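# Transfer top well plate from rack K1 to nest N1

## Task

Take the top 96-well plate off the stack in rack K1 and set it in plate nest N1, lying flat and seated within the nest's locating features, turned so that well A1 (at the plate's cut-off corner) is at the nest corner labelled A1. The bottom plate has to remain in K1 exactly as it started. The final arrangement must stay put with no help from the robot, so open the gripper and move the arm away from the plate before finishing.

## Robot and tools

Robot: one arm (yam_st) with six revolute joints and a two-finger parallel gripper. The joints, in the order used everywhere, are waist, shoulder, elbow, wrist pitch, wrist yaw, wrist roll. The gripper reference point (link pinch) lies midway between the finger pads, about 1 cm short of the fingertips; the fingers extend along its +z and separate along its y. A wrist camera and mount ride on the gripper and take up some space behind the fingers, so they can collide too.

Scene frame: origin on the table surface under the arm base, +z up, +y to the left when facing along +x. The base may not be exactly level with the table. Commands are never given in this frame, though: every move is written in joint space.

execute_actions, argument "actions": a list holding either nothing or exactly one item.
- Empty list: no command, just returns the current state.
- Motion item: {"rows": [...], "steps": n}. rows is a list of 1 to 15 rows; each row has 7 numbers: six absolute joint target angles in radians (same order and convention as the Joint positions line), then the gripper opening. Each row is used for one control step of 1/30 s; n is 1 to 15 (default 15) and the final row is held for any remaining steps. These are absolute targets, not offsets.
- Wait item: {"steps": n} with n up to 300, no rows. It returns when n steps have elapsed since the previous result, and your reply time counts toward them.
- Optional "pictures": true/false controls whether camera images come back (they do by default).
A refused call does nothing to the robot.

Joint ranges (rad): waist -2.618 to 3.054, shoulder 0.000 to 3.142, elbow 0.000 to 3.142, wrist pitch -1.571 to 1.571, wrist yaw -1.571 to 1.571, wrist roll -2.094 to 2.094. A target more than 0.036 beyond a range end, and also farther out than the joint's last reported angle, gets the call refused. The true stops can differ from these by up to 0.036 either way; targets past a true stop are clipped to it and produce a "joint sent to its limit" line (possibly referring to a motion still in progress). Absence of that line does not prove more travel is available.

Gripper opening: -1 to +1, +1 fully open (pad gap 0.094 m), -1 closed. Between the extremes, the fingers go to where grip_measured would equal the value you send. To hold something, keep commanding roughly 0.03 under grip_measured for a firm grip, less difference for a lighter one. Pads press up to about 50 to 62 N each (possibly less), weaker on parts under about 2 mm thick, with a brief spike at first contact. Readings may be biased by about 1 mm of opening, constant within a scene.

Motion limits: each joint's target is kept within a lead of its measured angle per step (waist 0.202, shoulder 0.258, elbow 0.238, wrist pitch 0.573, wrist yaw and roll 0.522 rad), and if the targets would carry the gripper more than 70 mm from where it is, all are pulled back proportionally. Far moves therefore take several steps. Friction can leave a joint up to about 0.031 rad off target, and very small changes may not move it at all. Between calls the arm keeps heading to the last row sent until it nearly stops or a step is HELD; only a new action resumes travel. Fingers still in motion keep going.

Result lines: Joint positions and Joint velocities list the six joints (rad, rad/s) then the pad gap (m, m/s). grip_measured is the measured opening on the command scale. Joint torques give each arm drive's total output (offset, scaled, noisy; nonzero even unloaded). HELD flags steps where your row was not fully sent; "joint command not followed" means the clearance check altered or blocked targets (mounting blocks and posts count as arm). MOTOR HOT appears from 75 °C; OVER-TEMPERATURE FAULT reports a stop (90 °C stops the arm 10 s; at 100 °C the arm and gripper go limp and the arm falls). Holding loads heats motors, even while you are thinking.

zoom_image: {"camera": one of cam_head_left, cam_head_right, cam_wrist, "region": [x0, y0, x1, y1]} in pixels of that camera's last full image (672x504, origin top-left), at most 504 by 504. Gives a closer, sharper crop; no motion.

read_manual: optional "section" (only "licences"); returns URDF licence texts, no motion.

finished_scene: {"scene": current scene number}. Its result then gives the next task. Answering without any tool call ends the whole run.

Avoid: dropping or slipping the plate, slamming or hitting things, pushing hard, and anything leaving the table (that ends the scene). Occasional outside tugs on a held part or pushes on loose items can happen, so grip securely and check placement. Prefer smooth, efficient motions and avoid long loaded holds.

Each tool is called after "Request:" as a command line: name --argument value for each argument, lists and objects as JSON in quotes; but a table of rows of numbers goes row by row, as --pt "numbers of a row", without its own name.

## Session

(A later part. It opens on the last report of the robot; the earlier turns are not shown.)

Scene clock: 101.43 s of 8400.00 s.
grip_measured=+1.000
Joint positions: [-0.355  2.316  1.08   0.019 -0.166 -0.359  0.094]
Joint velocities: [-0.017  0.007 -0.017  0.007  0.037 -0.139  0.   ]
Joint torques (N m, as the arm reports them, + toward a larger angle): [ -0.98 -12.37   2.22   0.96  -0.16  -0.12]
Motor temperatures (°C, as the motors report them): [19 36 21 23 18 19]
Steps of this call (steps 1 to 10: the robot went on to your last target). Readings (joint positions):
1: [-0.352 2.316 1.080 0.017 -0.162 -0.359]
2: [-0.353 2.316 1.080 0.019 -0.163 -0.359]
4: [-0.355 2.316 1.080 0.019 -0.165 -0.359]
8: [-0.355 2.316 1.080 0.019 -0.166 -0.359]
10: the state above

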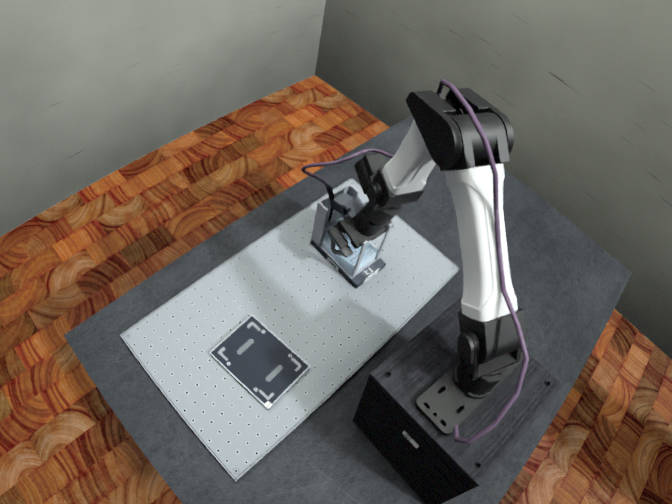

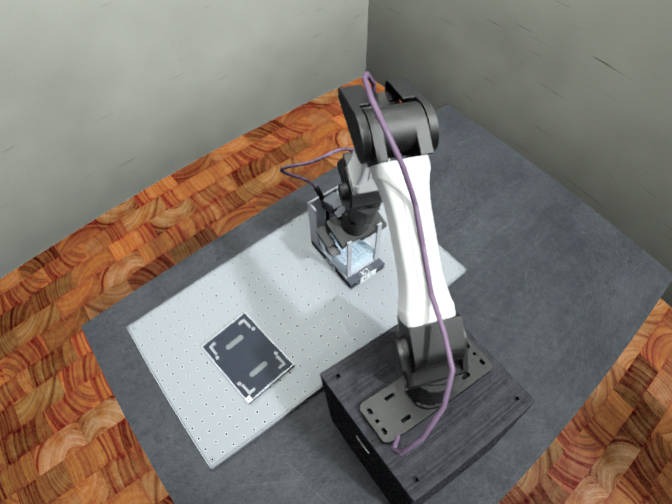

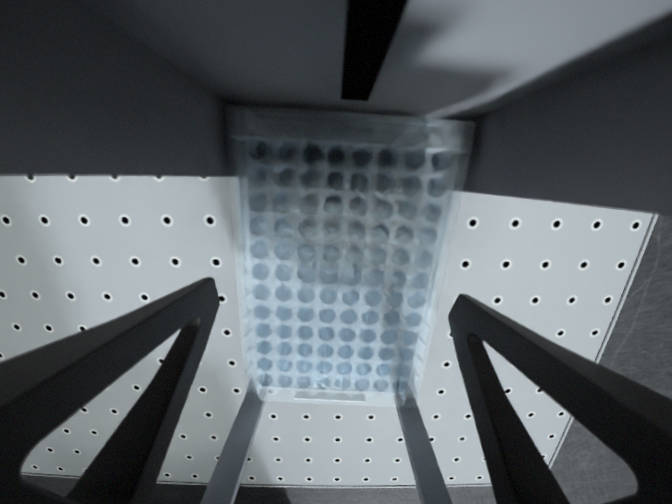

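Request:
execute_actions --actions '[{"rows":[[-0.373,2.328,1.06,0.03,-0.17,-0.37,1],[-0.375,2.331,1.06,0.033,-0.17,-0.375,1],[-0.375,2.334,1.06,0.036,-0.17,-0.378,1],[-0.375,2.337,1.06,0.039,-0.17,-0.378,1],[-0.375,2.34,1.06,0.042,-0.17,-0.378,1],[-0.375,2.343,1.06,0.045,-0.17,-0.378,1],[-0.375,2.346,1.06,0.048,-0.17,-0.378,1],[-0.375,2.349,1.06,0.051,-0.17,-0.378,1],[-0.375,2.352,1.06,0.054,-0.17,-0.378,1],[-0.375,2.355,1.06,0.057,-0.17,-0.378,1],[-0.375,2.358,1.06,0.06,-0.17,-0.378,1],[-0.375,2.361,1.06,0.06,-0.17,-0.378,1]],"steps":15}]' --pictures false

Request:
execute_actions --actions '[{"steps":8}]'

Request:
zoom_image --camera "cam_wrist" --region '[170,100,510,440]'

Request:
zoom_image --camera "cam_head_left" --region '[300,180,410,290]'

Scene clock: 110.83 s of 8400.00 s.
grip_measured=+1.000
Joint positions: [-0.36   2.346  1.08   0.063 -0.168 -0.375  0.094]
Joint velocities: [0.017 0.017 0.012 0.051 0.007 0.022 0.   ]
Joint torques (N m, as the arm reports them, + toward a larger angle): [ -0.97 -12.05   2.04   0.85  -0.14  -0.1 ]
Motor temperatures (°C, as the motors report them): [19 36 21 23 18 19]
Steps of this call (steps 1 to 15: the robot went on to your last target; steps 16 to 90: nothing new was sent; then 5.90 s passed at rest; steps 91 to 105: all 15 steps of this action). Readings (joint positions):
91: [-0.355 2.316 1.080 0.020 -0.166 -0.360]
92: [-0.356 2.316 1.080 0.020 -0.167 -0.361]
94: [-0.358 2.318 1.080 0.025 -0.167 -0.364]
98: [-0.360 2.330 1.080 0.041 -0.167 -0.370]
105: the state above

Scene clock: 111.10 s of 8400.00 s.
grip_measured=+1.000
Joint positions: [-0.36   2.347  1.08   0.064 -0.168 -0.375  0.094]
Joint velocities: [-0.022  0.007 -0.007 -0.037  0.022 -0.037  0.   ]
Joint torques (N m, as the arm reports them, + toward a larger angle): [ -1.02 -12.03   2.07   0.92  -0.14  -0.09]
Motor temperatures (°C, as the motors report them): [19 36 21 23 18 19]
Steps of this call (steps 1 to 8: the robot went on to your last target). Readings (joint positions):
1: [-0.360 2.347 1.080 0.064 -0.168 -0.375]
2: [-0.360 2.347 1.080 0.064 -0.168 -0.375]
4: [-0.360 2.347 1.080 0.064 -0.168 -0.375]
8: the state above

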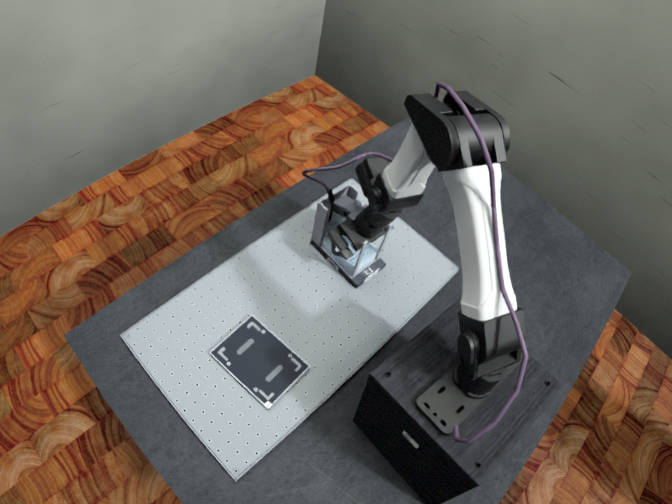

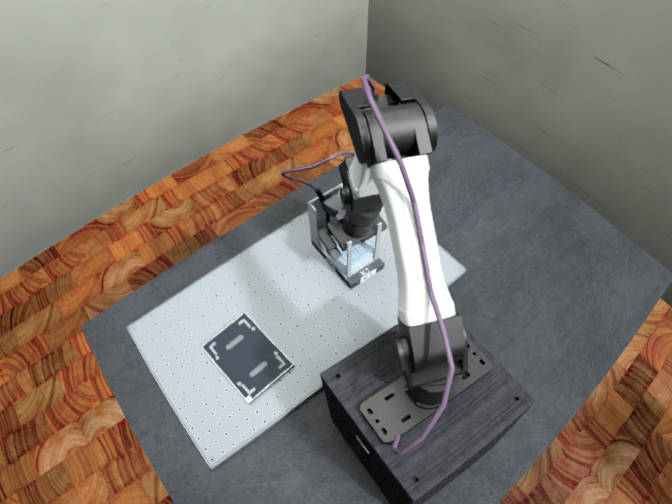

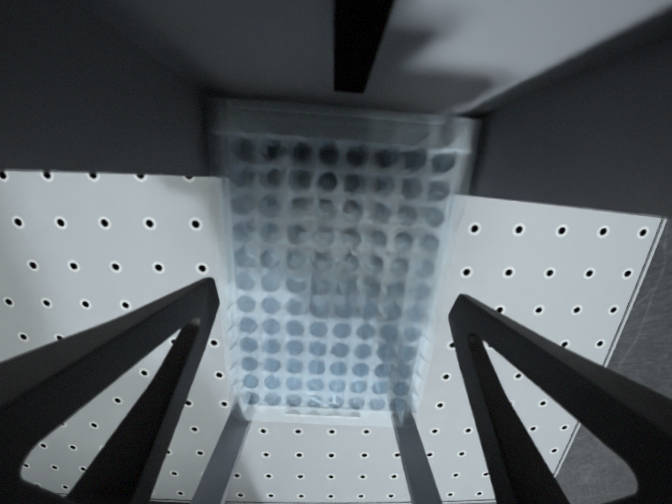

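Region (170, 100, 510, 440) of cam_wrist's 672x504 image, scaled by 1.482, with more detail than that image has.

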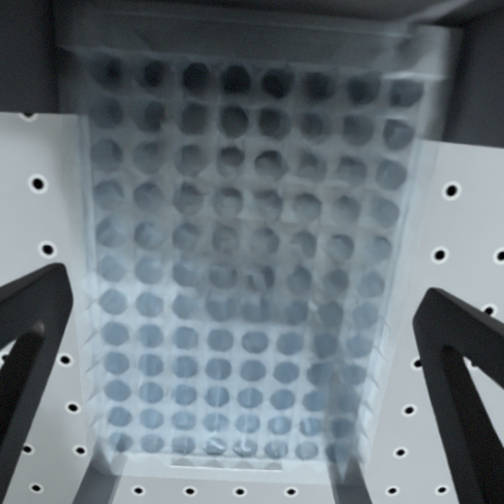

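Region (300, 180, 410, 290) of cam_head_left's 672x504 image, scaled by 4.582, with more detail than that image has.

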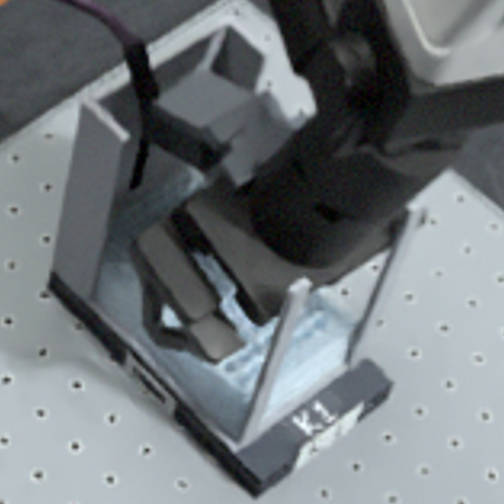

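Request:
execute_actions --actions '[{"rows":[[-0.35,2.361,1.06,0.066,-0.17,-0.375,0.9],[-0.348,2.361,1.06,0.066,-0.17,-0.375,0.86],[-0.348,2.361,1.06,0.066,-0.17,-0.375,0.82],[-0.348,2.361,1.06,0.066,-0.17,-0.375,0.79],[-0.348,2.361,1.06,0.066,-0.17,-0.375,0.76],[-0.348,2.361,1.06,0.066,-0.17,-0.375,0.73],[-0.348,2.361,1.06,0.066,-0.17,-0.375,0.7],[-0.348,2.361,1.06,0.066,-0.17,-0.375,0.68],[-0.348,2.361,1.06,0.066,-0.17,-0.375,0.66],[-0.348,2.361,1.06,0.066,-0.17,-0.375,0.64],[-0.348,2.361,1.06,0.066,-0.17,-0.375,0.62]],"steps":15}]'

Request:
zoom_image --camera "cam_wrist" --region '[170,100,510,440]'

Scene clock: 117.67 s of 8400.00 s.
grip_measured=+0.720
Joint positions: [-0.358  2.347  1.08   0.065 -0.171 -0.375  0.081]
Joint velocities: [-0.002 -0.002 -0.007  0.007 -0.037 -0.081 -0.001]
Joint torques (N m, as the arm reports them, + toward a larger angle): [  0.75 -11.99   2.08   0.99  -0.11  -0.07]
Motor temperatures (°C, as the motors report them): [20 36 20 23 18 19]
Steps of this call (steps 1 to 15: the robot went on to your last target; steps 16 to 90: nothing new was sent; then 3.07 s passed at rest; steps 91 to 105: all 15 steps of this action). Readings (joint positions):
91: [-0.360 2.347 1.080 0.065 -0.168 -0.375]
92: [-0.360 2.347 1.080 0.065 -0.168 -0.375]
94: [-0.360 2.347 1.080 0.065 -0.169 -0.375]
98: [-0.358 2.347 1.080 0.065 -0.171 -0.375]
105: the state above

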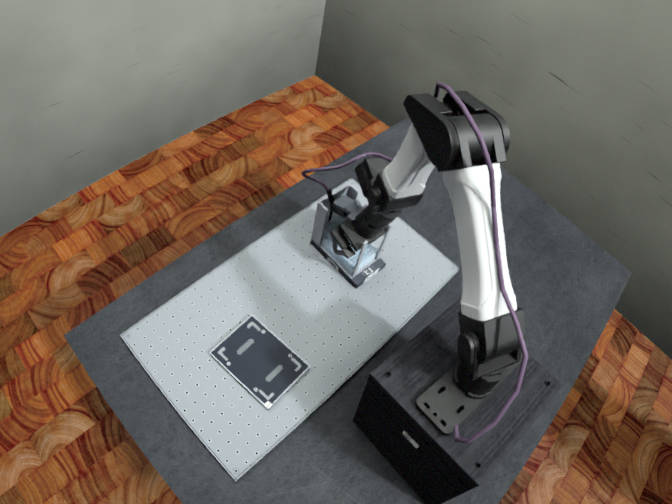

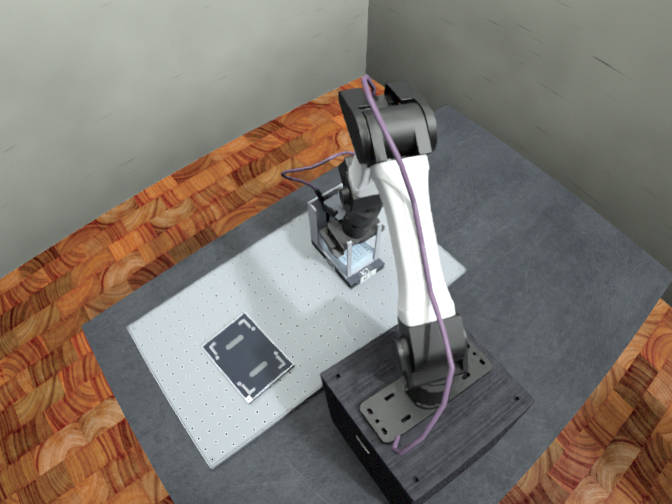

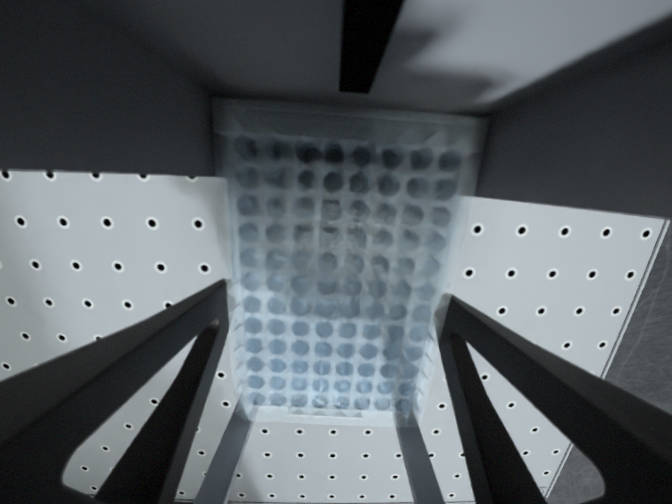

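Region (170, 100, 510, 440) of cam_wrist's 672x504 image, scaled by 1.482, with more detail than that image has.

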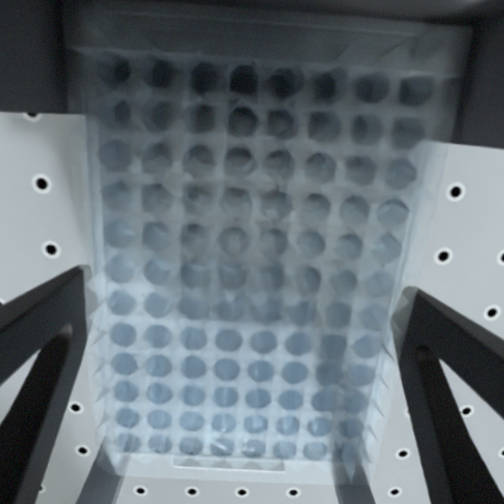

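Request:
execute_actions --actions '[{"rows":[[-0.36,2.335,1.08,0.056,-0.172,-0.375,0.68],[-0.36,2.328,1.08,0.049,-0.172,-0.375,0.68],[-0.36,2.322,1.08,0.042,-0.172,-0.375,0.68],[-0.36,2.316,1.08,0.035,-0.172,-0.375,0.68],[-0.36,2.31,1.08,0.028,-0.172,-0.375,0.68],[-0.36,2.304,1.08,0.022,-0.172,-0.375,0.68],[-0.36,2.298,1.08,0.016,-0.172,-0.375,0.68],[-0.36,2.292,1.08,0.01,-0.172,-0.375,0.68],[-0.36,2.286,1.08,0.004,-0.172,-0.375,0.68],[-0.36,2.28,1.08,-0.002,-0.172,-0.375,0.68],[-0.36,2.274,1.08,-0.008,-0.172,-0.375,0.68],[-0.36,2.268,1.08,-0.013,-0.172,-0.375,0.68],[-0.36,2.262,1.08,-0.016,-0.172,-0.375,0.68],[-0.36,2.256,1.08,-0.017,-0.172,-0.375,0.68],[-0.36,2.25,1.08,-0.017,-0.172,-0.375,0.68]],"steps":15}]' --pictures false

Request:
execute_actions --actions '[{"steps":8}]'

Scene clock: 126.37 s of 8400.00 s.
grip_measured=+0.720
Joint positions: [-0.358  2.286  1.08  -0.009 -0.171 -0.375  0.081]
Joint velocities: [ 0.002 -0.149  0.002 -0.286 -0.051 -0.022 -0.   ]
Joint torques (N m, as the arm reports them, + toward a larger angle): [ -0.11 -15.87   3.99   1.18  -0.17  -0.08]
Motor temperatures (°C, as the motors report them): [19 36 20 23 18 19]
Steps of this call (steps 1 to 15: the robot went on to your last target; steps 16 to 90: nothing new was sent; then 5.20 s passed at rest; steps 91 to 105: all 15 steps of this action). Readings (joint positions):
91: [-0.358 2.347 1.080 0.064 -0.171 -0.375]
92: [-0.358 2.347 1.080 0.063 -0.171 -0.375]
94: [-0.358 2.346 1.080 0.061 -0.171 -0.375]
98: [-0.358 2.328 1.080 0.040 -0.171 -0.375]
105: the state above

Scene clock: 126.63 s of 8400.00 s.
grip_measured=+0.720
Joint positions: [-0.358  2.275  1.08  -0.023 -0.17  -0.375  0.081]
Joint velocities: [-0.007 -0.022 -0.017 -0.022  0.066 -0.007  0.   ]
Joint torques (N m, as the arm reports them, + toward a larger angle): [ -0.05 -15.81   4.06   1.01  -0.15  -0.07]
Motor temperatures (°C, as the motors report them): [19 36 20 23 18 19]
Steps of this call (steps 1 to 8: the robot went on to your last target). Readings (joint positions):
1: [-0.358 2.281 1.080 -0.014 -0.170 -0.375]
2: [-0.358 2.278 1.080 -0.018 -0.170 -0.375]
4: [-0.358 2.275 1.080 -0.022 -0.170 -0.375]
8: the state above

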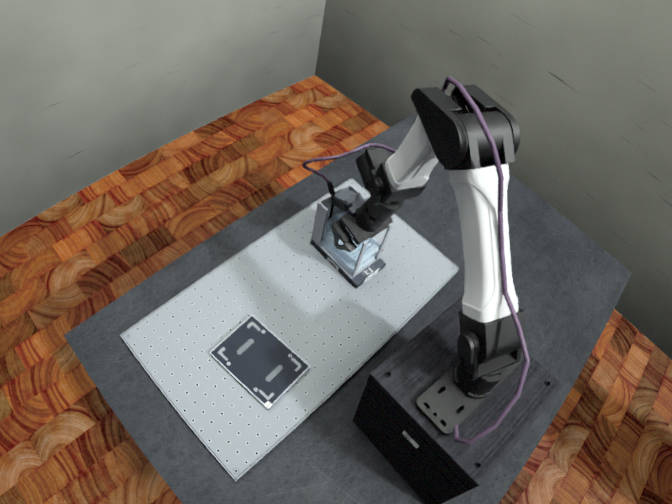

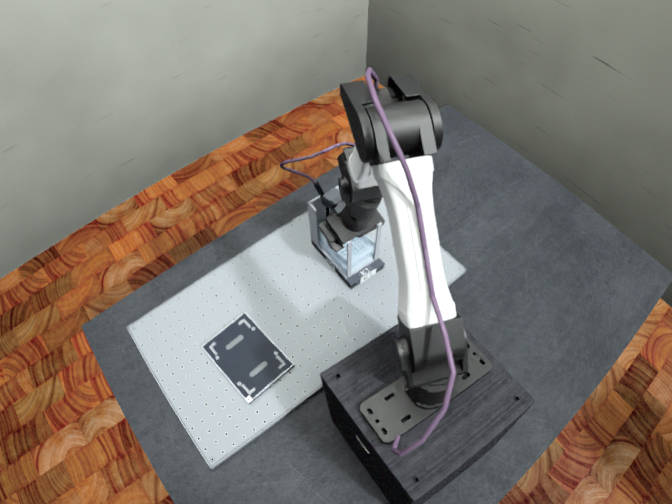

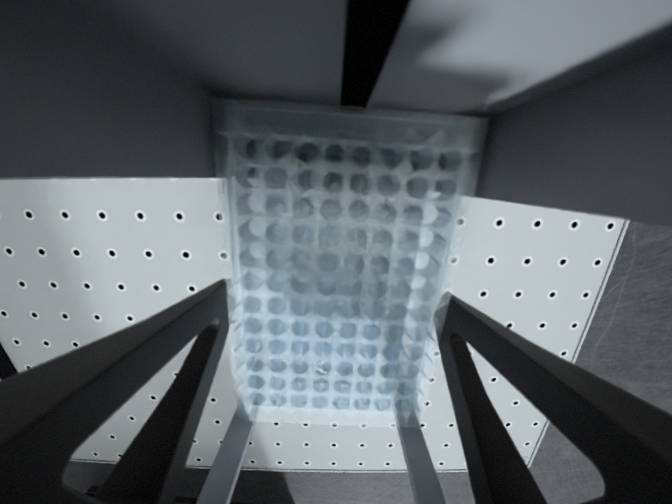

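Request:
execute_actions --actions '[{"rows":[[-0.366,2.241,1.08,-0.035,-0.172,-0.375,0.68],[-0.367,2.232,1.08,-0.046,-0.172,-0.375,0.68],[-0.368,2.223,1.08,-0.057,-0.172,-0.375,0.68],[-0.369,2.214,1.08,-0.067,-0.172,-0.375,0.68],[-0.37,2.205,1.08,-0.077,-0.172,-0.375,0.68],[-0.371,2.196,1.08,-0.086,-0.172,-0.375,0.68],[-0.372,2.187,1.08,-0.095,-0.172,-0.375,0.68],[-0.373,2.178,1.08,-0.104,-0.172,-0.375,0.68],[-0.374,2.169,1.08,-0.113,-0.172,-0.375,0.68],[-0.374,2.16,1.08,-0.122,-0.172,-0.375,0.68],[-0.375,2.151,1.08,-0.131,-0.172,-0.375,0.68],[-0.375,2.142,1.08,-0.14,-0.172,-0.375,0.68],[-0.376,2.133,1.08,-0.147,-0.172,-0.375,0.68],[-0.376,2.124,1.08,-0.153,-0.172,-0.375,0.68],[-0.376,2.115,1.08,-0.156,-0.172,-0.375,0.68]],"steps":15}]' --pictures false

Request:
execute_actions --actions '[{"steps":8}]'

Scene clock: 135.60 s of 8400.00 s.
grip_measured=+0.720
Joint positions: [-0.363  2.158  1.08  -0.146 -0.169 -0.375  0.081]
Joint velocities: [-0.022 -0.247 -0.012 -0.33  -0.037  0.007 -0.001]
Joint torques (N m, as the arm reports them, + toward a larger angle): [ -0.9  -15.66   4.61   1.29  -0.15  -0.07]
Motor temperatures (°C, as the motors report them): [19 38 20 24 18 19]
Steps of this call (steps 1 to 30: the robot went on to your last target; steps 31 to 90: nothing new was sent; then 5.47 s passed at rest; steps 91 to 105: all 15 steps of this action). Readings (joint positions):
91: [-0.358 2.274 1.080 -0.025 -0.170 -0.375]
92: [-0.358 2.271 1.080 -0.029 -0.170 -0.375]
94: [-0.358 2.259 1.080 -0.042 -0.169 -0.375]
98: [-0.358 2.221 1.080 -0.082 -0.168 -0.375]
105: the state above

Scene clock: 135.87 s of 8400.00 s.
grip_measured=+0.720
Joint positions: [-0.363  2.139  1.08  -0.166 -0.169 -0.375  0.081]
Joint velocities: [-0.012  0.002  0.007 -0.007 -0.037 -0.037 -0.   ]
Joint torques (N m, as the arm reports them, + toward a larger angle): [ -0.87 -15.24   4.71   1.05  -0.15  -0.06]
Motor temperatures (°C, as the motors report them): [19 38 20 24 18 19]
Steps of this call (steps 1 to 8: the robot went on to your last target). Readings (joint positions):
1: [-0.363 2.150 1.080 -0.154 -0.169 -0.375]
2: [-0.363 2.144 1.080 -0.160 -0.169 -0.375]
4: [-0.363 2.139 1.080 -0.166 -0.169 -0.375]
8: the state above

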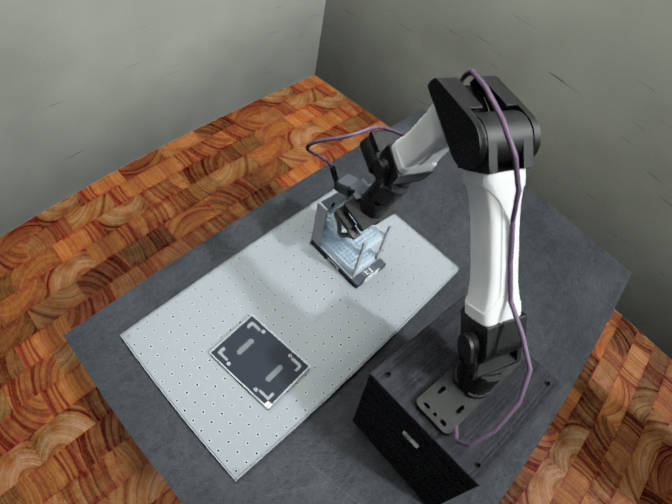

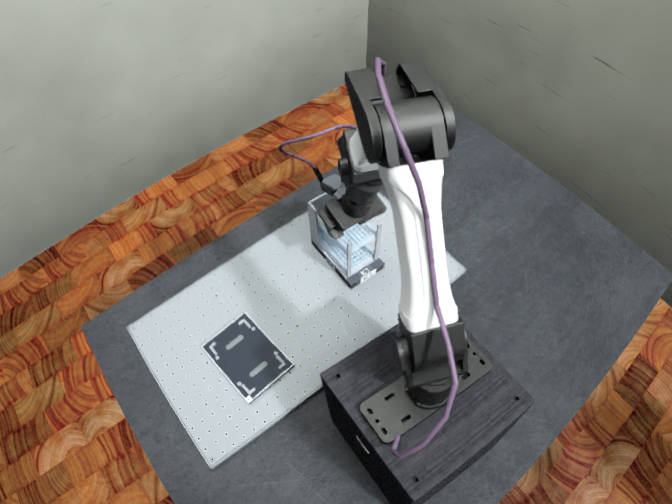

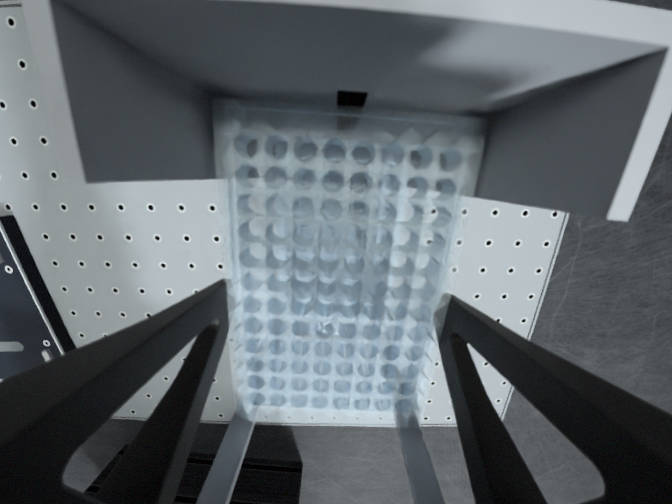

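Request:
execute_actions --actions '[{"rows":[[-0.377,2.106,1.08,-0.182,-0.172,-0.375,0.68],[-0.377,2.097,1.08,-0.194,-0.172,-0.375,0.68],[-0.378,2.088,1.08,-0.205,-0.172,-0.375,0.68],[-0.378,2.079,1.08,-0.214,-0.172,-0.375,0.68],[-0.378,2.07,1.08,-0.222,-0.172,-0.375,0.68],[-0.379,2.061,1.08,-0.23,-0.172,-0.375,0.68],[-0.379,2.052,1.08,-0.238,-0.172,-0.375,0.68],[-0.379,2.043,1.08,-0.246,-0.172,-0.375,0.68],[-0.38,2.034,1.08,-0.254,-0.172,-0.375,0.68],[-0.38,2.025,1.08,-0.262,-0.172,-0.375,0.68],[-0.38,2.016,1.08,-0.27,-0.172,-0.375,0.68],[-0.381,2.007,1.08,-0.278,-0.172,-0.375,0.68],[-0.381,1.998,1.08,-0.285,-0.172,-0.375,0.68],[-0.381,1.989,1.08,-0.292,-0.172,-0.375,0.68],[-0.382,1.98,1.08,-0.299,-0.172,-0.375,0.68]],"steps":15}]' --pictures false

Request:
execute_actions --actions '[{"rows":[[-0.382,1.971,1.08,-0.306,-0.172,-0.375,0.68],[-0.382,1.962,1.08,-0.313,-0.172,-0.375,0.68],[-0.383,1.953,1.08,-0.32,-0.172,-0.375,0.68],[-0.383,1.944,1.08,-0.327,-0.172,-0.375,0.68],[-0.383,1.935,1.08,-0.334,-0.172,-0.375,0.68],[-0.384,1.926,1.08,-0.34,-0.172,-0.375,0.68],[-0.384,1.917,1.08,-0.346,-0.172,-0.375,0.68],[-0.384,1.908,1.08,-0.352,-0.172,-0.375,0.68],[-0.384,1.899,1.08,-0.358,-0.172,-0.375,0.68],[-0.384,1.89,1.08,-0.363,-0.172,-0.375,0.68],[-0.384,1.881,1.08,-0.367,-0.172,-0.375,0.68],[-0.384,1.872,1.08,-0.37,-0.172,-0.375,0.68],[-0.384,1.863,1.08,-0.372,-0.172,-0.375,0.68]],"steps":15}]' --pictures false

Request:
execute_actions --actions '[{"steps":6}]'

Request:
zoom_image --camera "cam_wrist" --region '[170,80,530,440]'

Scene clock: 147.80 s of 8400.00 s.
grip_measured=+0.720
Joint positions: [-0.367  2.02   1.08  -0.274 -0.17  -0.375  0.081]
Joint velocities: [-0.007 -0.276 -0.007 -0.212 -0.007 -0.154 -0.001]
Joint torques (N m, as the arm reports them, + toward a larger angle): [ -1.01 -14.86   5.22   1.04  -0.16  -0.07]
Motor temperatures (°C, as the motors report them): [20 40 21 24 18 19]
Steps of this call (steps 1 to 30: the robot went on to your last target; steps 31 to 90: nothing new was sent; then 8.43 s passed at rest; steps 91 to 105: all 15 steps of this action). Readings (joint positions):
91: [-0.363 2.139 1.080 -0.168 -0.169 -0.375]
92: [-0.363 2.136 1.080 -0.173 -0.169 -0.375]
94: [-0.363 2.124 1.080 -0.185 -0.169 -0.375]
98: [-0.364 2.084 1.080 -0.219 -0.169 -0.375]
105: the state above

Scene clock: 148.30 s of 8400.00 s.
grip_measured=+0.720
Joint positions: [-0.372  1.887  1.08  -0.359 -0.171 -0.375  0.081]
Joint velocities: [ 0.007 -0.149  0.002 -0.022  0.037  0.022 -0.   ]
Joint torques (N m, as the arm reports them, + toward a larger angle): [ -0.74 -13.08   5.97   0.97  -0.13  -0.07]
Motor temperatures (°C, as the motors report them): [20 40 21 24 18 19]
Steps of this call (steps 1 to 15: all 15 steps of this action). Readings (joint positions):
1: [-0.368 2.011 1.080 -0.282 -0.171 -0.375]
2: [-0.368 2.002 1.080 -0.289 -0.171 -0.375]
4: [-0.368 1.984 1.080 -0.303 -0.171 -0.375]
8: [-0.371 1.947 1.080 -0.328 -0.171 -0.375]
15: the state above

Scene clock: 148.50 s of 8400.00 s.
grip_measured=+0.720
Joint positions: [-0.372  1.881  1.08  -0.368 -0.171 -0.375  0.081]
Joint velocities: [-0.017  0.007 -0.007 -0.081 -0.007  0.007 -0.001]
Joint torques (N m, as the arm reports them, + toward a larger angle): [ -0.79 -13.49   5.93   1.05  -0.14  -0.08]
Motor temperatures (°C, as the motors report them): [20 40 21 24 18 19]
Steps of this call (steps 1 to 6: the robot went on to your last target). Readings (joint positions):
1: [-0.372 1.883 1.080 -0.361 -0.171 -0.375]
2: [-0.372 1.881 1.080 -0.361 -0.171 -0.375]
4: [-0.372 1.881 1.080 -0.364 -0.171 -0.375]
6: the state above

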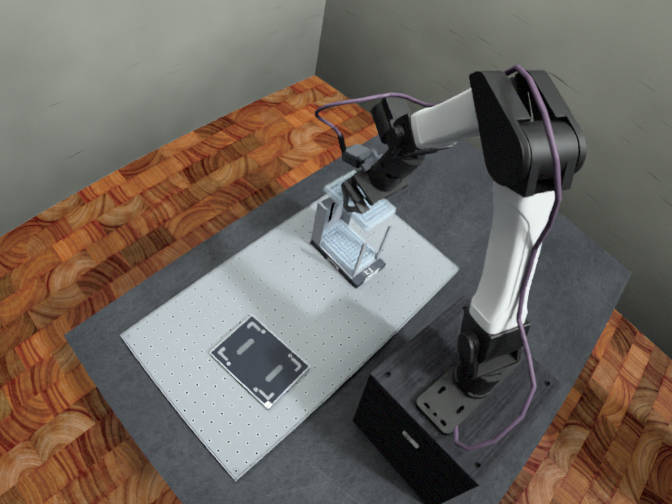

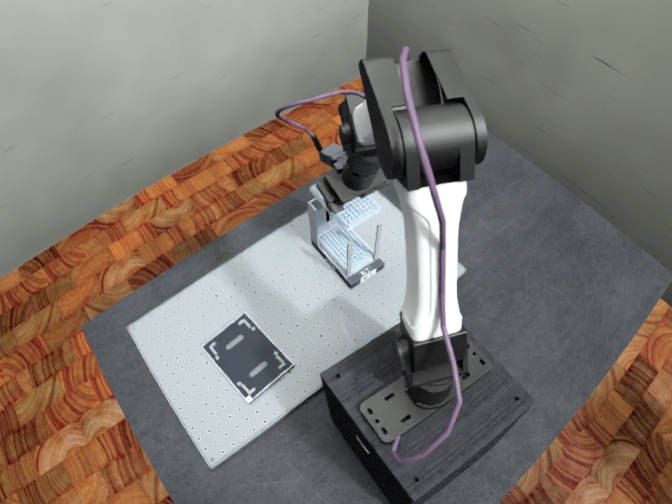

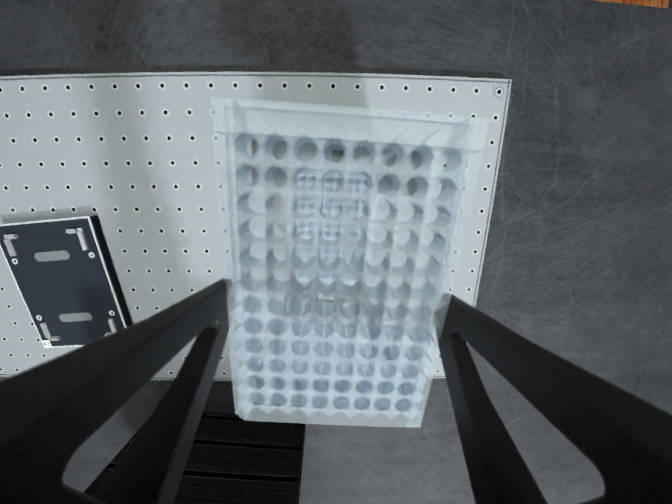

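Region (170, 80, 530, 440) of cam_wrist's 672x504 image, scaled by 1.400, with more detail than that image has.

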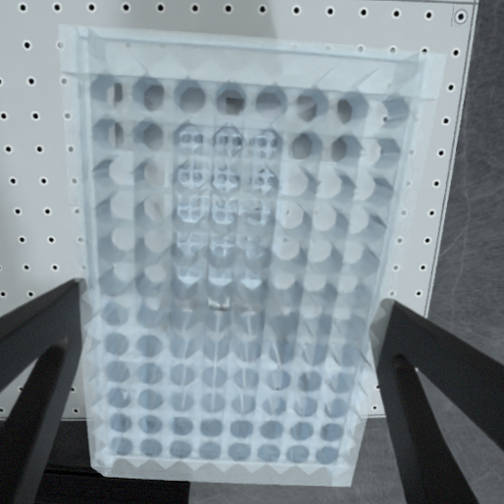

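Request:
execute_actions --actions '[{"rows":[[-0.35,1.86,1.08,-0.372,-0.165,-0.36,0.68],[-0.33,1.86,1.08,-0.372,-0.157,-0.34,0.68],[-0.3,1.86,1.08,-0.372,-0.147,-0.315,0.68],[-0.265,1.86,1.08,-0.372,-0.135,-0.285,0.68],[-0.225,1.86,1.08,-0.372,-0.122,-0.255,0.68],[-0.185,1.86,1.08,-0.372,-0.109,-0.225,0.68],[-0.145,1.86,1.08,-0.372,-0.096,-0.195,0.68],[-0.105,1.86,1.08,-0.372,-0.083,-0.165,0.68],[-0.065,1.86,1.08,-0.372,-0.07,-0.135,0.68],[-0.025,1.86,1.08,-0.372,-0.057,-0.105,0.68],[0.015,1.86,1.08,-0.372,-0.044,-0.075,0.68],[0.055,1.87,1.07,-0.36,-0.031,-0.045,0.68],[0.095,1.88,1.06,-0.345,-0.018,-0.015,0.68],[0.135,1.89,1.05,-0.325,-0.005,0.015,0.68],[0.175,1.9,1.035,-0.3,0.008,0.045,0.68]],"steps":15}]' --pictures false

Request:
execute_actions --actions '[{"rows":[[0.215,1.916,1.015,-0.263,0.021,0.075,0.68],[0.255,1.932,0.995,-0.226,0.034,0.105,0.68],[0.295,1.948,0.975,-0.189,0.047,0.135,0.68],[0.335,1.964,0.955,-0.152,0.06,0.165,0.68],[0.375,1.98,0.935,-0.115,0.073,0.195,0.68],[0.415,1.996,0.915,-0.078,0.086,0.225,0.68],[0.455,2.012,0.895,-0.041,0.099,0.255,0.68],[0.495,2.028,0.875,-0.004,0.112,0.285,0.68],[0.535,2.044,0.855,0.033,0.125,0.315,0.68],[0.57,2.06,0.835,0.07,0.138,0.345,0.68],[0.6,2.076,0.815,0.107,0.151,0.375,0.68],[0.625,2.092,0.795,0.144,0.164,0.405,0.68],[0.645,2.108,0.775,0.18,0.177,0.435,0.68],[0.66,2.124,0.755,0.193,0.18,0.437,0.68],[0.67,2.14,0.738,0.193,0.18,0.437,0.68]],"steps":15}]' --pictures false

Request:
execute_actions --actions '[{"steps":20}]'

Scene clock: 174.60 s of 8400.00 s.
grip_measured=+0.720
Joint positions: [ 0.103  1.869  1.082 -0.347 -0.048 -0.084  0.081]
Joint velocities: [ 1.087  0.149 -0.203  0.388  0.344  0.813 -0.   ]
Joint torques (N m, as the arm reports them, + toward a larger angle): [ 0.82 -9.68  3.53  0.91 -0.05  0.02]
Motor temperatures (°C, as the motors report them): [20 38 21 24 18 19]
Steps of this call (steps 1 to 45: the robot went on to your last target; steps 46 to 110: nothing new was sent; then 21.93 s passed at rest; steps 111 to 125: all 15 steps of this action). Readings (joint positions):
111: [-0.372 1.862 1.095 -0.373 -0.174 -0.374]
112: [-0.368 1.862 1.095 -0.373 -0.169 -0.370]
114: [-0.340 1.862 1.095 -0.373 -0.155 -0.349]
118: [-0.195 1.862 1.095 -0.373 -0.118 -0.270]
125: the state above

Scene clock: 175.10 s of 8400.00 s.
grip_measured=+0.720
Joint positions: [0.649 2.108 0.791 0.079 0.13  0.345 0.081]
Joint velocities: [ 0.476  0.403 -0.476  0.74   0.286  0.549 -0.   ]
Joint torques (N m, as the arm reports them, + toward a larger angle): [  0.19 -10.28   1.74   0.99   0.25   0.03]
Motor temperatures (°C, as the motors report them): [20 38 21 24 18 19]
Steps of this call (steps 1 to 15: all 15 steps of this action). Readings (joint positions):
1: [0.142 1.876 1.071 -0.329 -0.036 -0.055]
2: [0.181 1.887 1.057 -0.307 -0.023 -0.026]
4: [0.260 1.918 1.020 -0.255 0.002 0.032]
8: [0.421 1.996 0.931 -0.142 0.052 0.151]
15: the state above

Scene clock: 175.77 s of 8400.00 s.
grip_measured=+0.720
Joint positions: [0.669 2.143 0.749 0.175 0.173 0.426 0.081]
Joint velocities: [ 0.002 -0.012  0.002  0.022 -0.007  0.022 -0.001]
Joint torques (N m, as the arm reports them, + toward a larger angle): [  0.93 -11.14   2.24   1.19   0.19   0.03]
Motor temperatures (°C, as the motors report them): [20 38 21 24 18 19]
Steps of this call (steps 1 to 20: the robot went on to your last target). Readings (joint positions):
1: [0.662 2.121 0.775 0.098 0.136 0.361]
2: [0.668 2.131 0.763 0.109 0.141 0.374]
4: [0.669 2.142 0.751 0.122 0.151 0.393]
8: [0.669 2.143 0.749 0.152 0.164 0.413]
20: the state above

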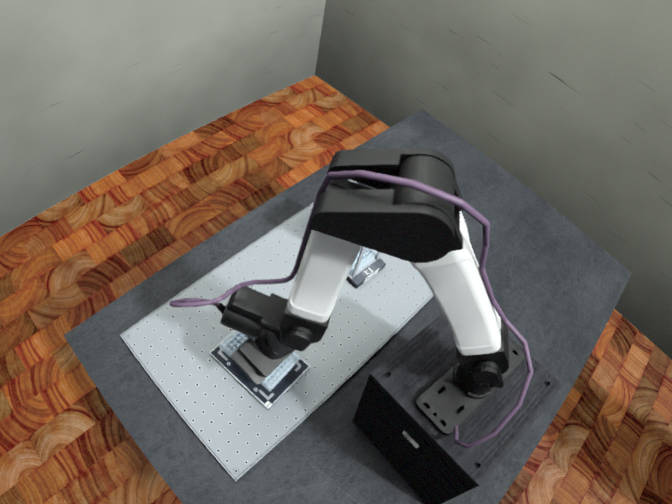

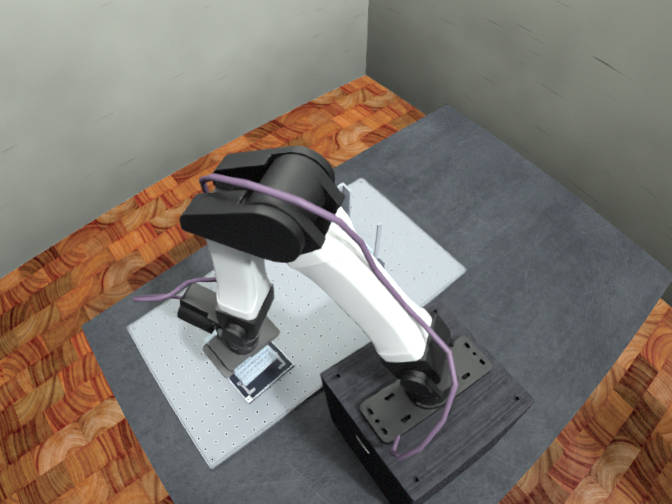

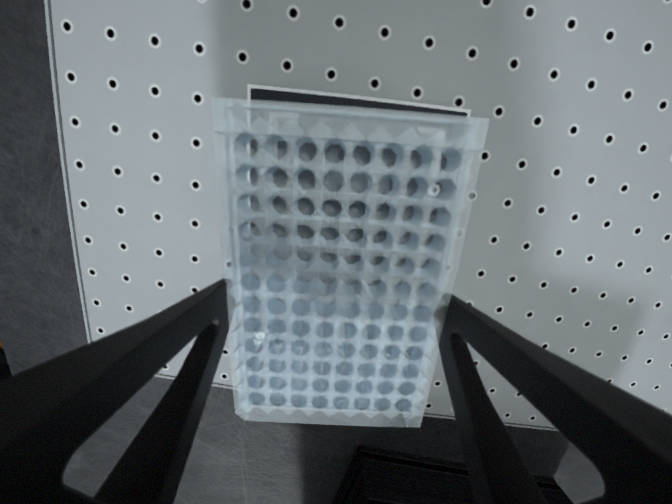

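Request:
execute_actions --actions '[{"rows":[[0.655,2.155,0.76,0.205,0.182,0.44,0.68],[0.654,2.164,0.765,0.215,0.184,0.443,0.68],[0.653,2.173,0.77,0.225,0.185,0.446,0.68],[0.652,2.182,0.773,0.235,0.185,0.449,0.68],[0.651,2.191,0.776,0.245,0.185,0.452,0.68],[0.65,2.2,0.778,0.255,0.185,0.452,0.68],[0.649,2.209,0.78,0.265,0.185,0.452,0.68],[0.648,2.218,0.782,0.275,0.185,0.452,0.68],[0.647,2.227,0.784,0.285,0.185,0.452,0.68],[0.646,2.236,0.785,0.295,0.185,0.452,0.68],[0.645,2.245,0.785,0.305,0.185,0.452,0.68],[0.644,2.254,0.785,0.315,0.185,0.452,0.68],[0.643,2.263,0.785,0.317,0.185,0.452,0.68],[0.642,2.27,0.785,0.317,0.185,0.452,0.68],[0.641,2.274,0.785,0.317,0.185,0.452,0.68]],"steps":15}]' --pictures false

Request:
execute_actions --actions '[{"steps":14}]'

Request:
zoom_image --camera "cam_wrist" --region '[140,40,560,460]'

Scene clock: 186.07 s of 8400.00 s.
grip_measured=+0.720
Joint positions: [0.654 2.256 0.749 0.28  0.178 0.441 0.081]
Joint velocities: [-0.012  0.203 -0.012  0.095  0.095  0.022 -0.001]
Joint torques (N m, as the arm reports them, + toward a larger angle): [  0.01 -10.55   5.41   1.18   0.15   0.02]
Motor temperatures (°C, as the motors report them): [20 37 21 24 18 19]
Steps of this call (steps 1 to 15: the robot went on to your last target; steps 16 to 90: nothing new was sent; then 6.80 s passed at rest; steps 91 to 105: all 15 steps of this action). Readings (joint positions):
91: [0.669 2.143 0.749 0.178 0.174 0.428]
92: [0.669 2.144 0.749 0.181 0.174 0.429]
94: [0.669 2.155 0.749 0.196 0.175 0.432]
98: [0.662 2.193 0.749 0.226 0.177 0.438]
105: the state above

Scene clock: 186.53 s of 8400.00 s.
grip_measured=+0.720
Joint positions: [0.653 2.269 0.749 0.3   0.178 0.442 0.081]
Joint velocities: [-0.007  0.027 -0.007 -0.081 -0.022  0.022  0.   ]
Joint torques (N m, as the arm reports them, + toward a larger angle): [  0.07 -10.51   5.31   1.19   0.16   0.02]
Motor temperatures (°C, as the motors report them): [20 37 21 24 18 19]
Steps of this call (steps 1 to 14: the robot went on to your last target). Readings (joint positions):
1: [0.654 2.262 0.749 0.283 0.178 0.442]
2: [0.653 2.266 0.749 0.285 0.178 0.442]
4: [0.653 2.269 0.749 0.288 0.178 0.442]
8: [0.653 2.269 0.749 0.296 0.178 0.442]
14: the state above

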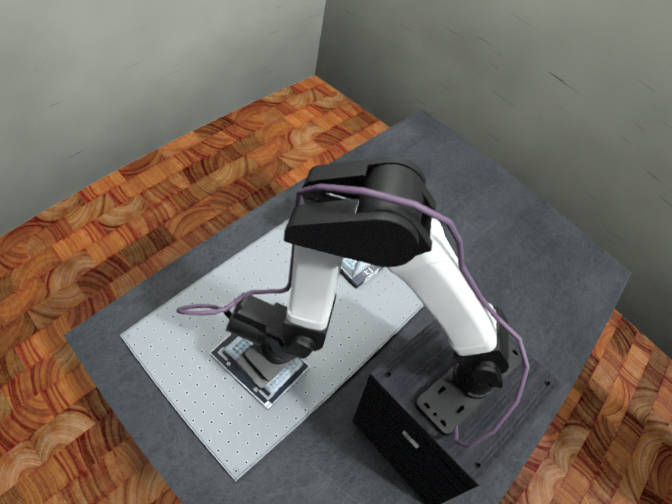

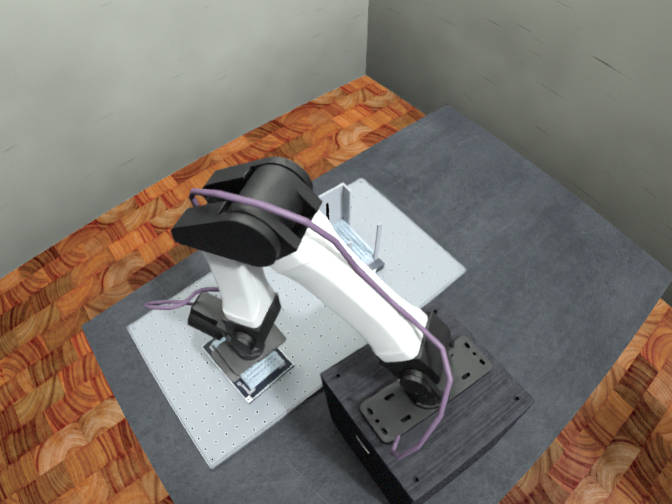

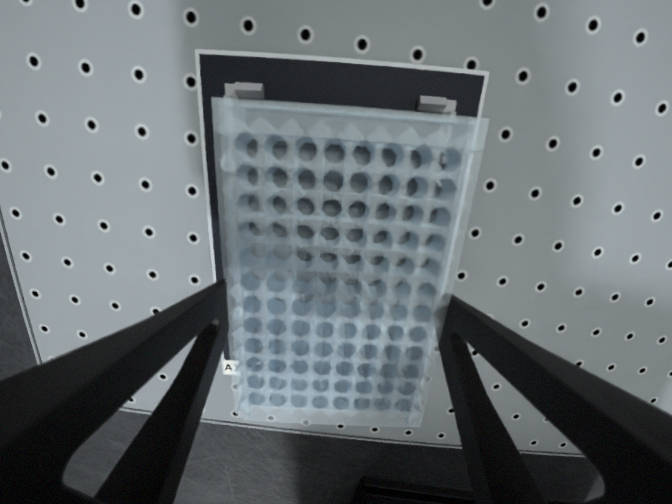

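Region (140, 40, 560, 460) of cam_wrist's 672x504 image, scaled by 1.200, with more detail than that image has.

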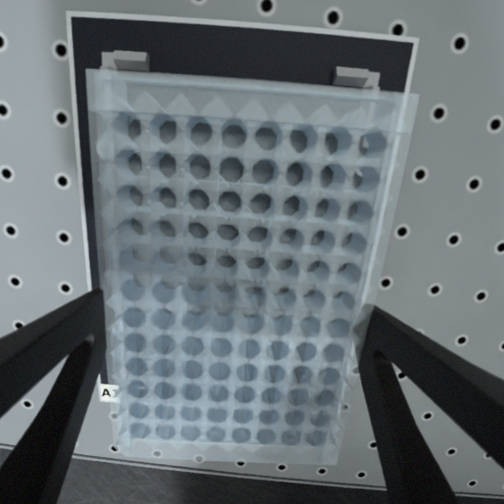

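Request:
execute_actions --actions '[{"rows":[[0.64,2.278,0.789,0.32,0.185,0.452,0.68],[0.64,2.282,0.792,0.322,0.185,0.452,0.68],[0.64,2.286,0.795,0.324,0.185,0.452,0.68],[0.64,2.29,0.798,0.326,0.185,0.452,0.68],[0.64,2.294,0.801,0.328,0.185,0.452,0.68],[0.64,2.298,0.804,0.33,0.185,0.452,0.68],[0.64,2.302,0.807,0.332,0.185,0.452,0.68],[0.64,2.306,0.81,0.334,0.185,0.452,0.68],[0.64,2.31,0.813,0.336,0.185,0.452,0.68],[0.64,2.314,0.816,0.337,0.185,0.452,0.68],[0.64,2.318,0.819,0.337,0.185,0.452,0.68],[0.64,2.322,0.822,0.337,0.185,0.452,0.68],[0.64,2.326,0.825,0.337,0.185,0.452,0.68]],"steps":15}]' --pictures false

Request:
execute_actions --actions '[{"steps":10}]'

Request:
zoom_image --camera "cam_wrist" --region '[140,40,560,460]'

Scene clock: 193.20 s of 8400.00 s.
grip_measured=+0.720
Joint positions: [0.653 2.317 0.797 0.319 0.178 0.442 0.081]
Joint velocities: [ 0.022  0.056  0.027 -0.037 -0.051 -0.037 -0.   ]
Joint torques (N m, as the arm reports them, + toward a larger angle): [  0.02 -10.84   4.52   1.25   0.16   0.  ]
Motor temperatures (°C, as the motors report them): [19 37 21 24 18 19]
Steps of this call (steps 1 to 30: the robot went on to your last target; steps 31 to 90: nothing new was sent; then 3.17 s passed at rest; steps 91 to 105: all 15 steps of this action). Readings (joint positions):
91: [0.653 2.269 0.750 0.301 0.178 0.442]
92: [0.653 2.270 0.754 0.301 0.178 0.442]
94: [0.653 2.275 0.764 0.303 0.178 0.442]
98: [0.653 2.289 0.780 0.313 0.178 0.442]
105: the state above

Scene clock: 193.53 s of 8400.00 s.
grip_measured=+0.720
Joint positions: [0.653 2.318 0.797 0.32  0.178 0.442 0.081]
Joint velocities: [-0.002 -0.022 -0.007 -0.037  0.022  0.051 -0.   ]
Joint torques (N m, as the arm reports them, + toward a larger angle): [  0.01 -10.71   4.59   1.24   0.15   0.02]
Motor temperatures (°C, as the motors report them): [19 37 21 25 18 19]
Steps of this call (steps 1 to 10: the robot went on to your last target). Readings (joint positions):
1: [0.653 2.318 0.797 0.319 0.178 0.442]
2: [0.653 2.318 0.797 0.319 0.178 0.442]
4: [0.653 2.318 0.797 0.320 0.178 0.442]
8: [0.653 2.318 0.797 0.320 0.178 0.442]
10: the state above

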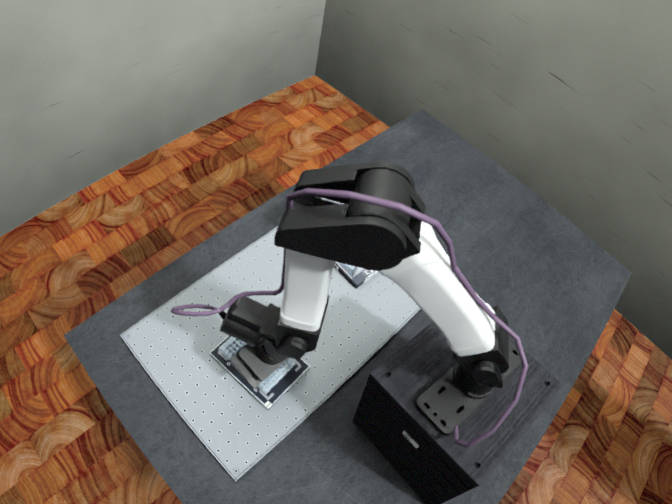

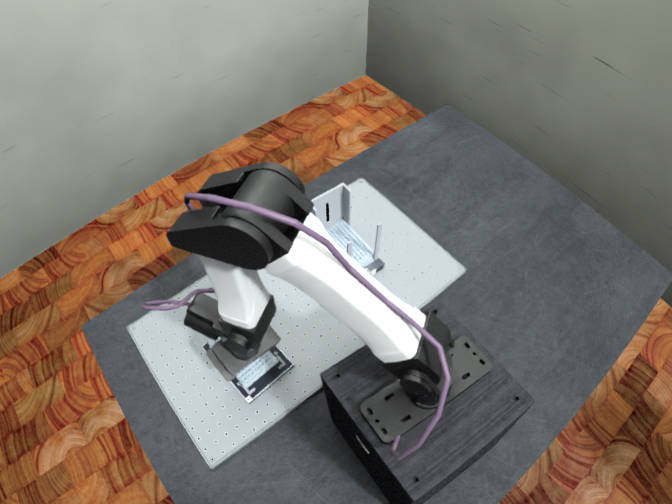

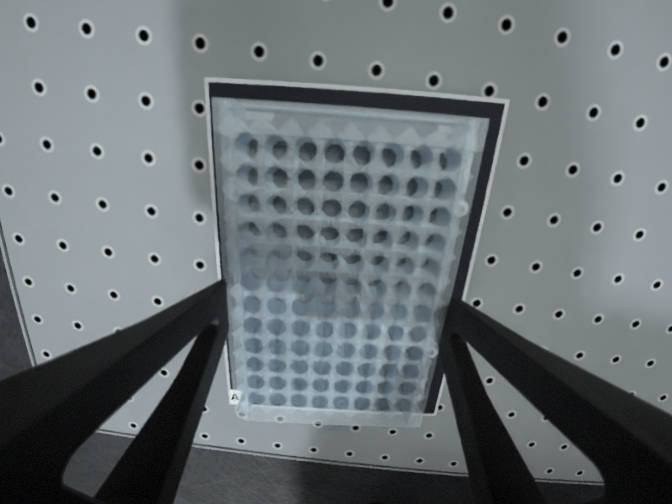

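Region (140, 40, 560, 460) of cam_wrist's 672x504 image, scaled by 1.200, with more detail than that image has.

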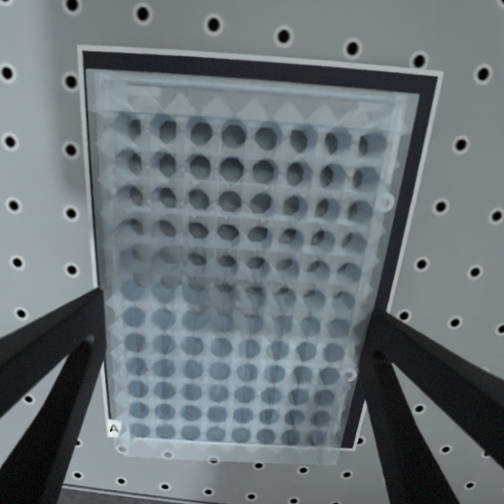

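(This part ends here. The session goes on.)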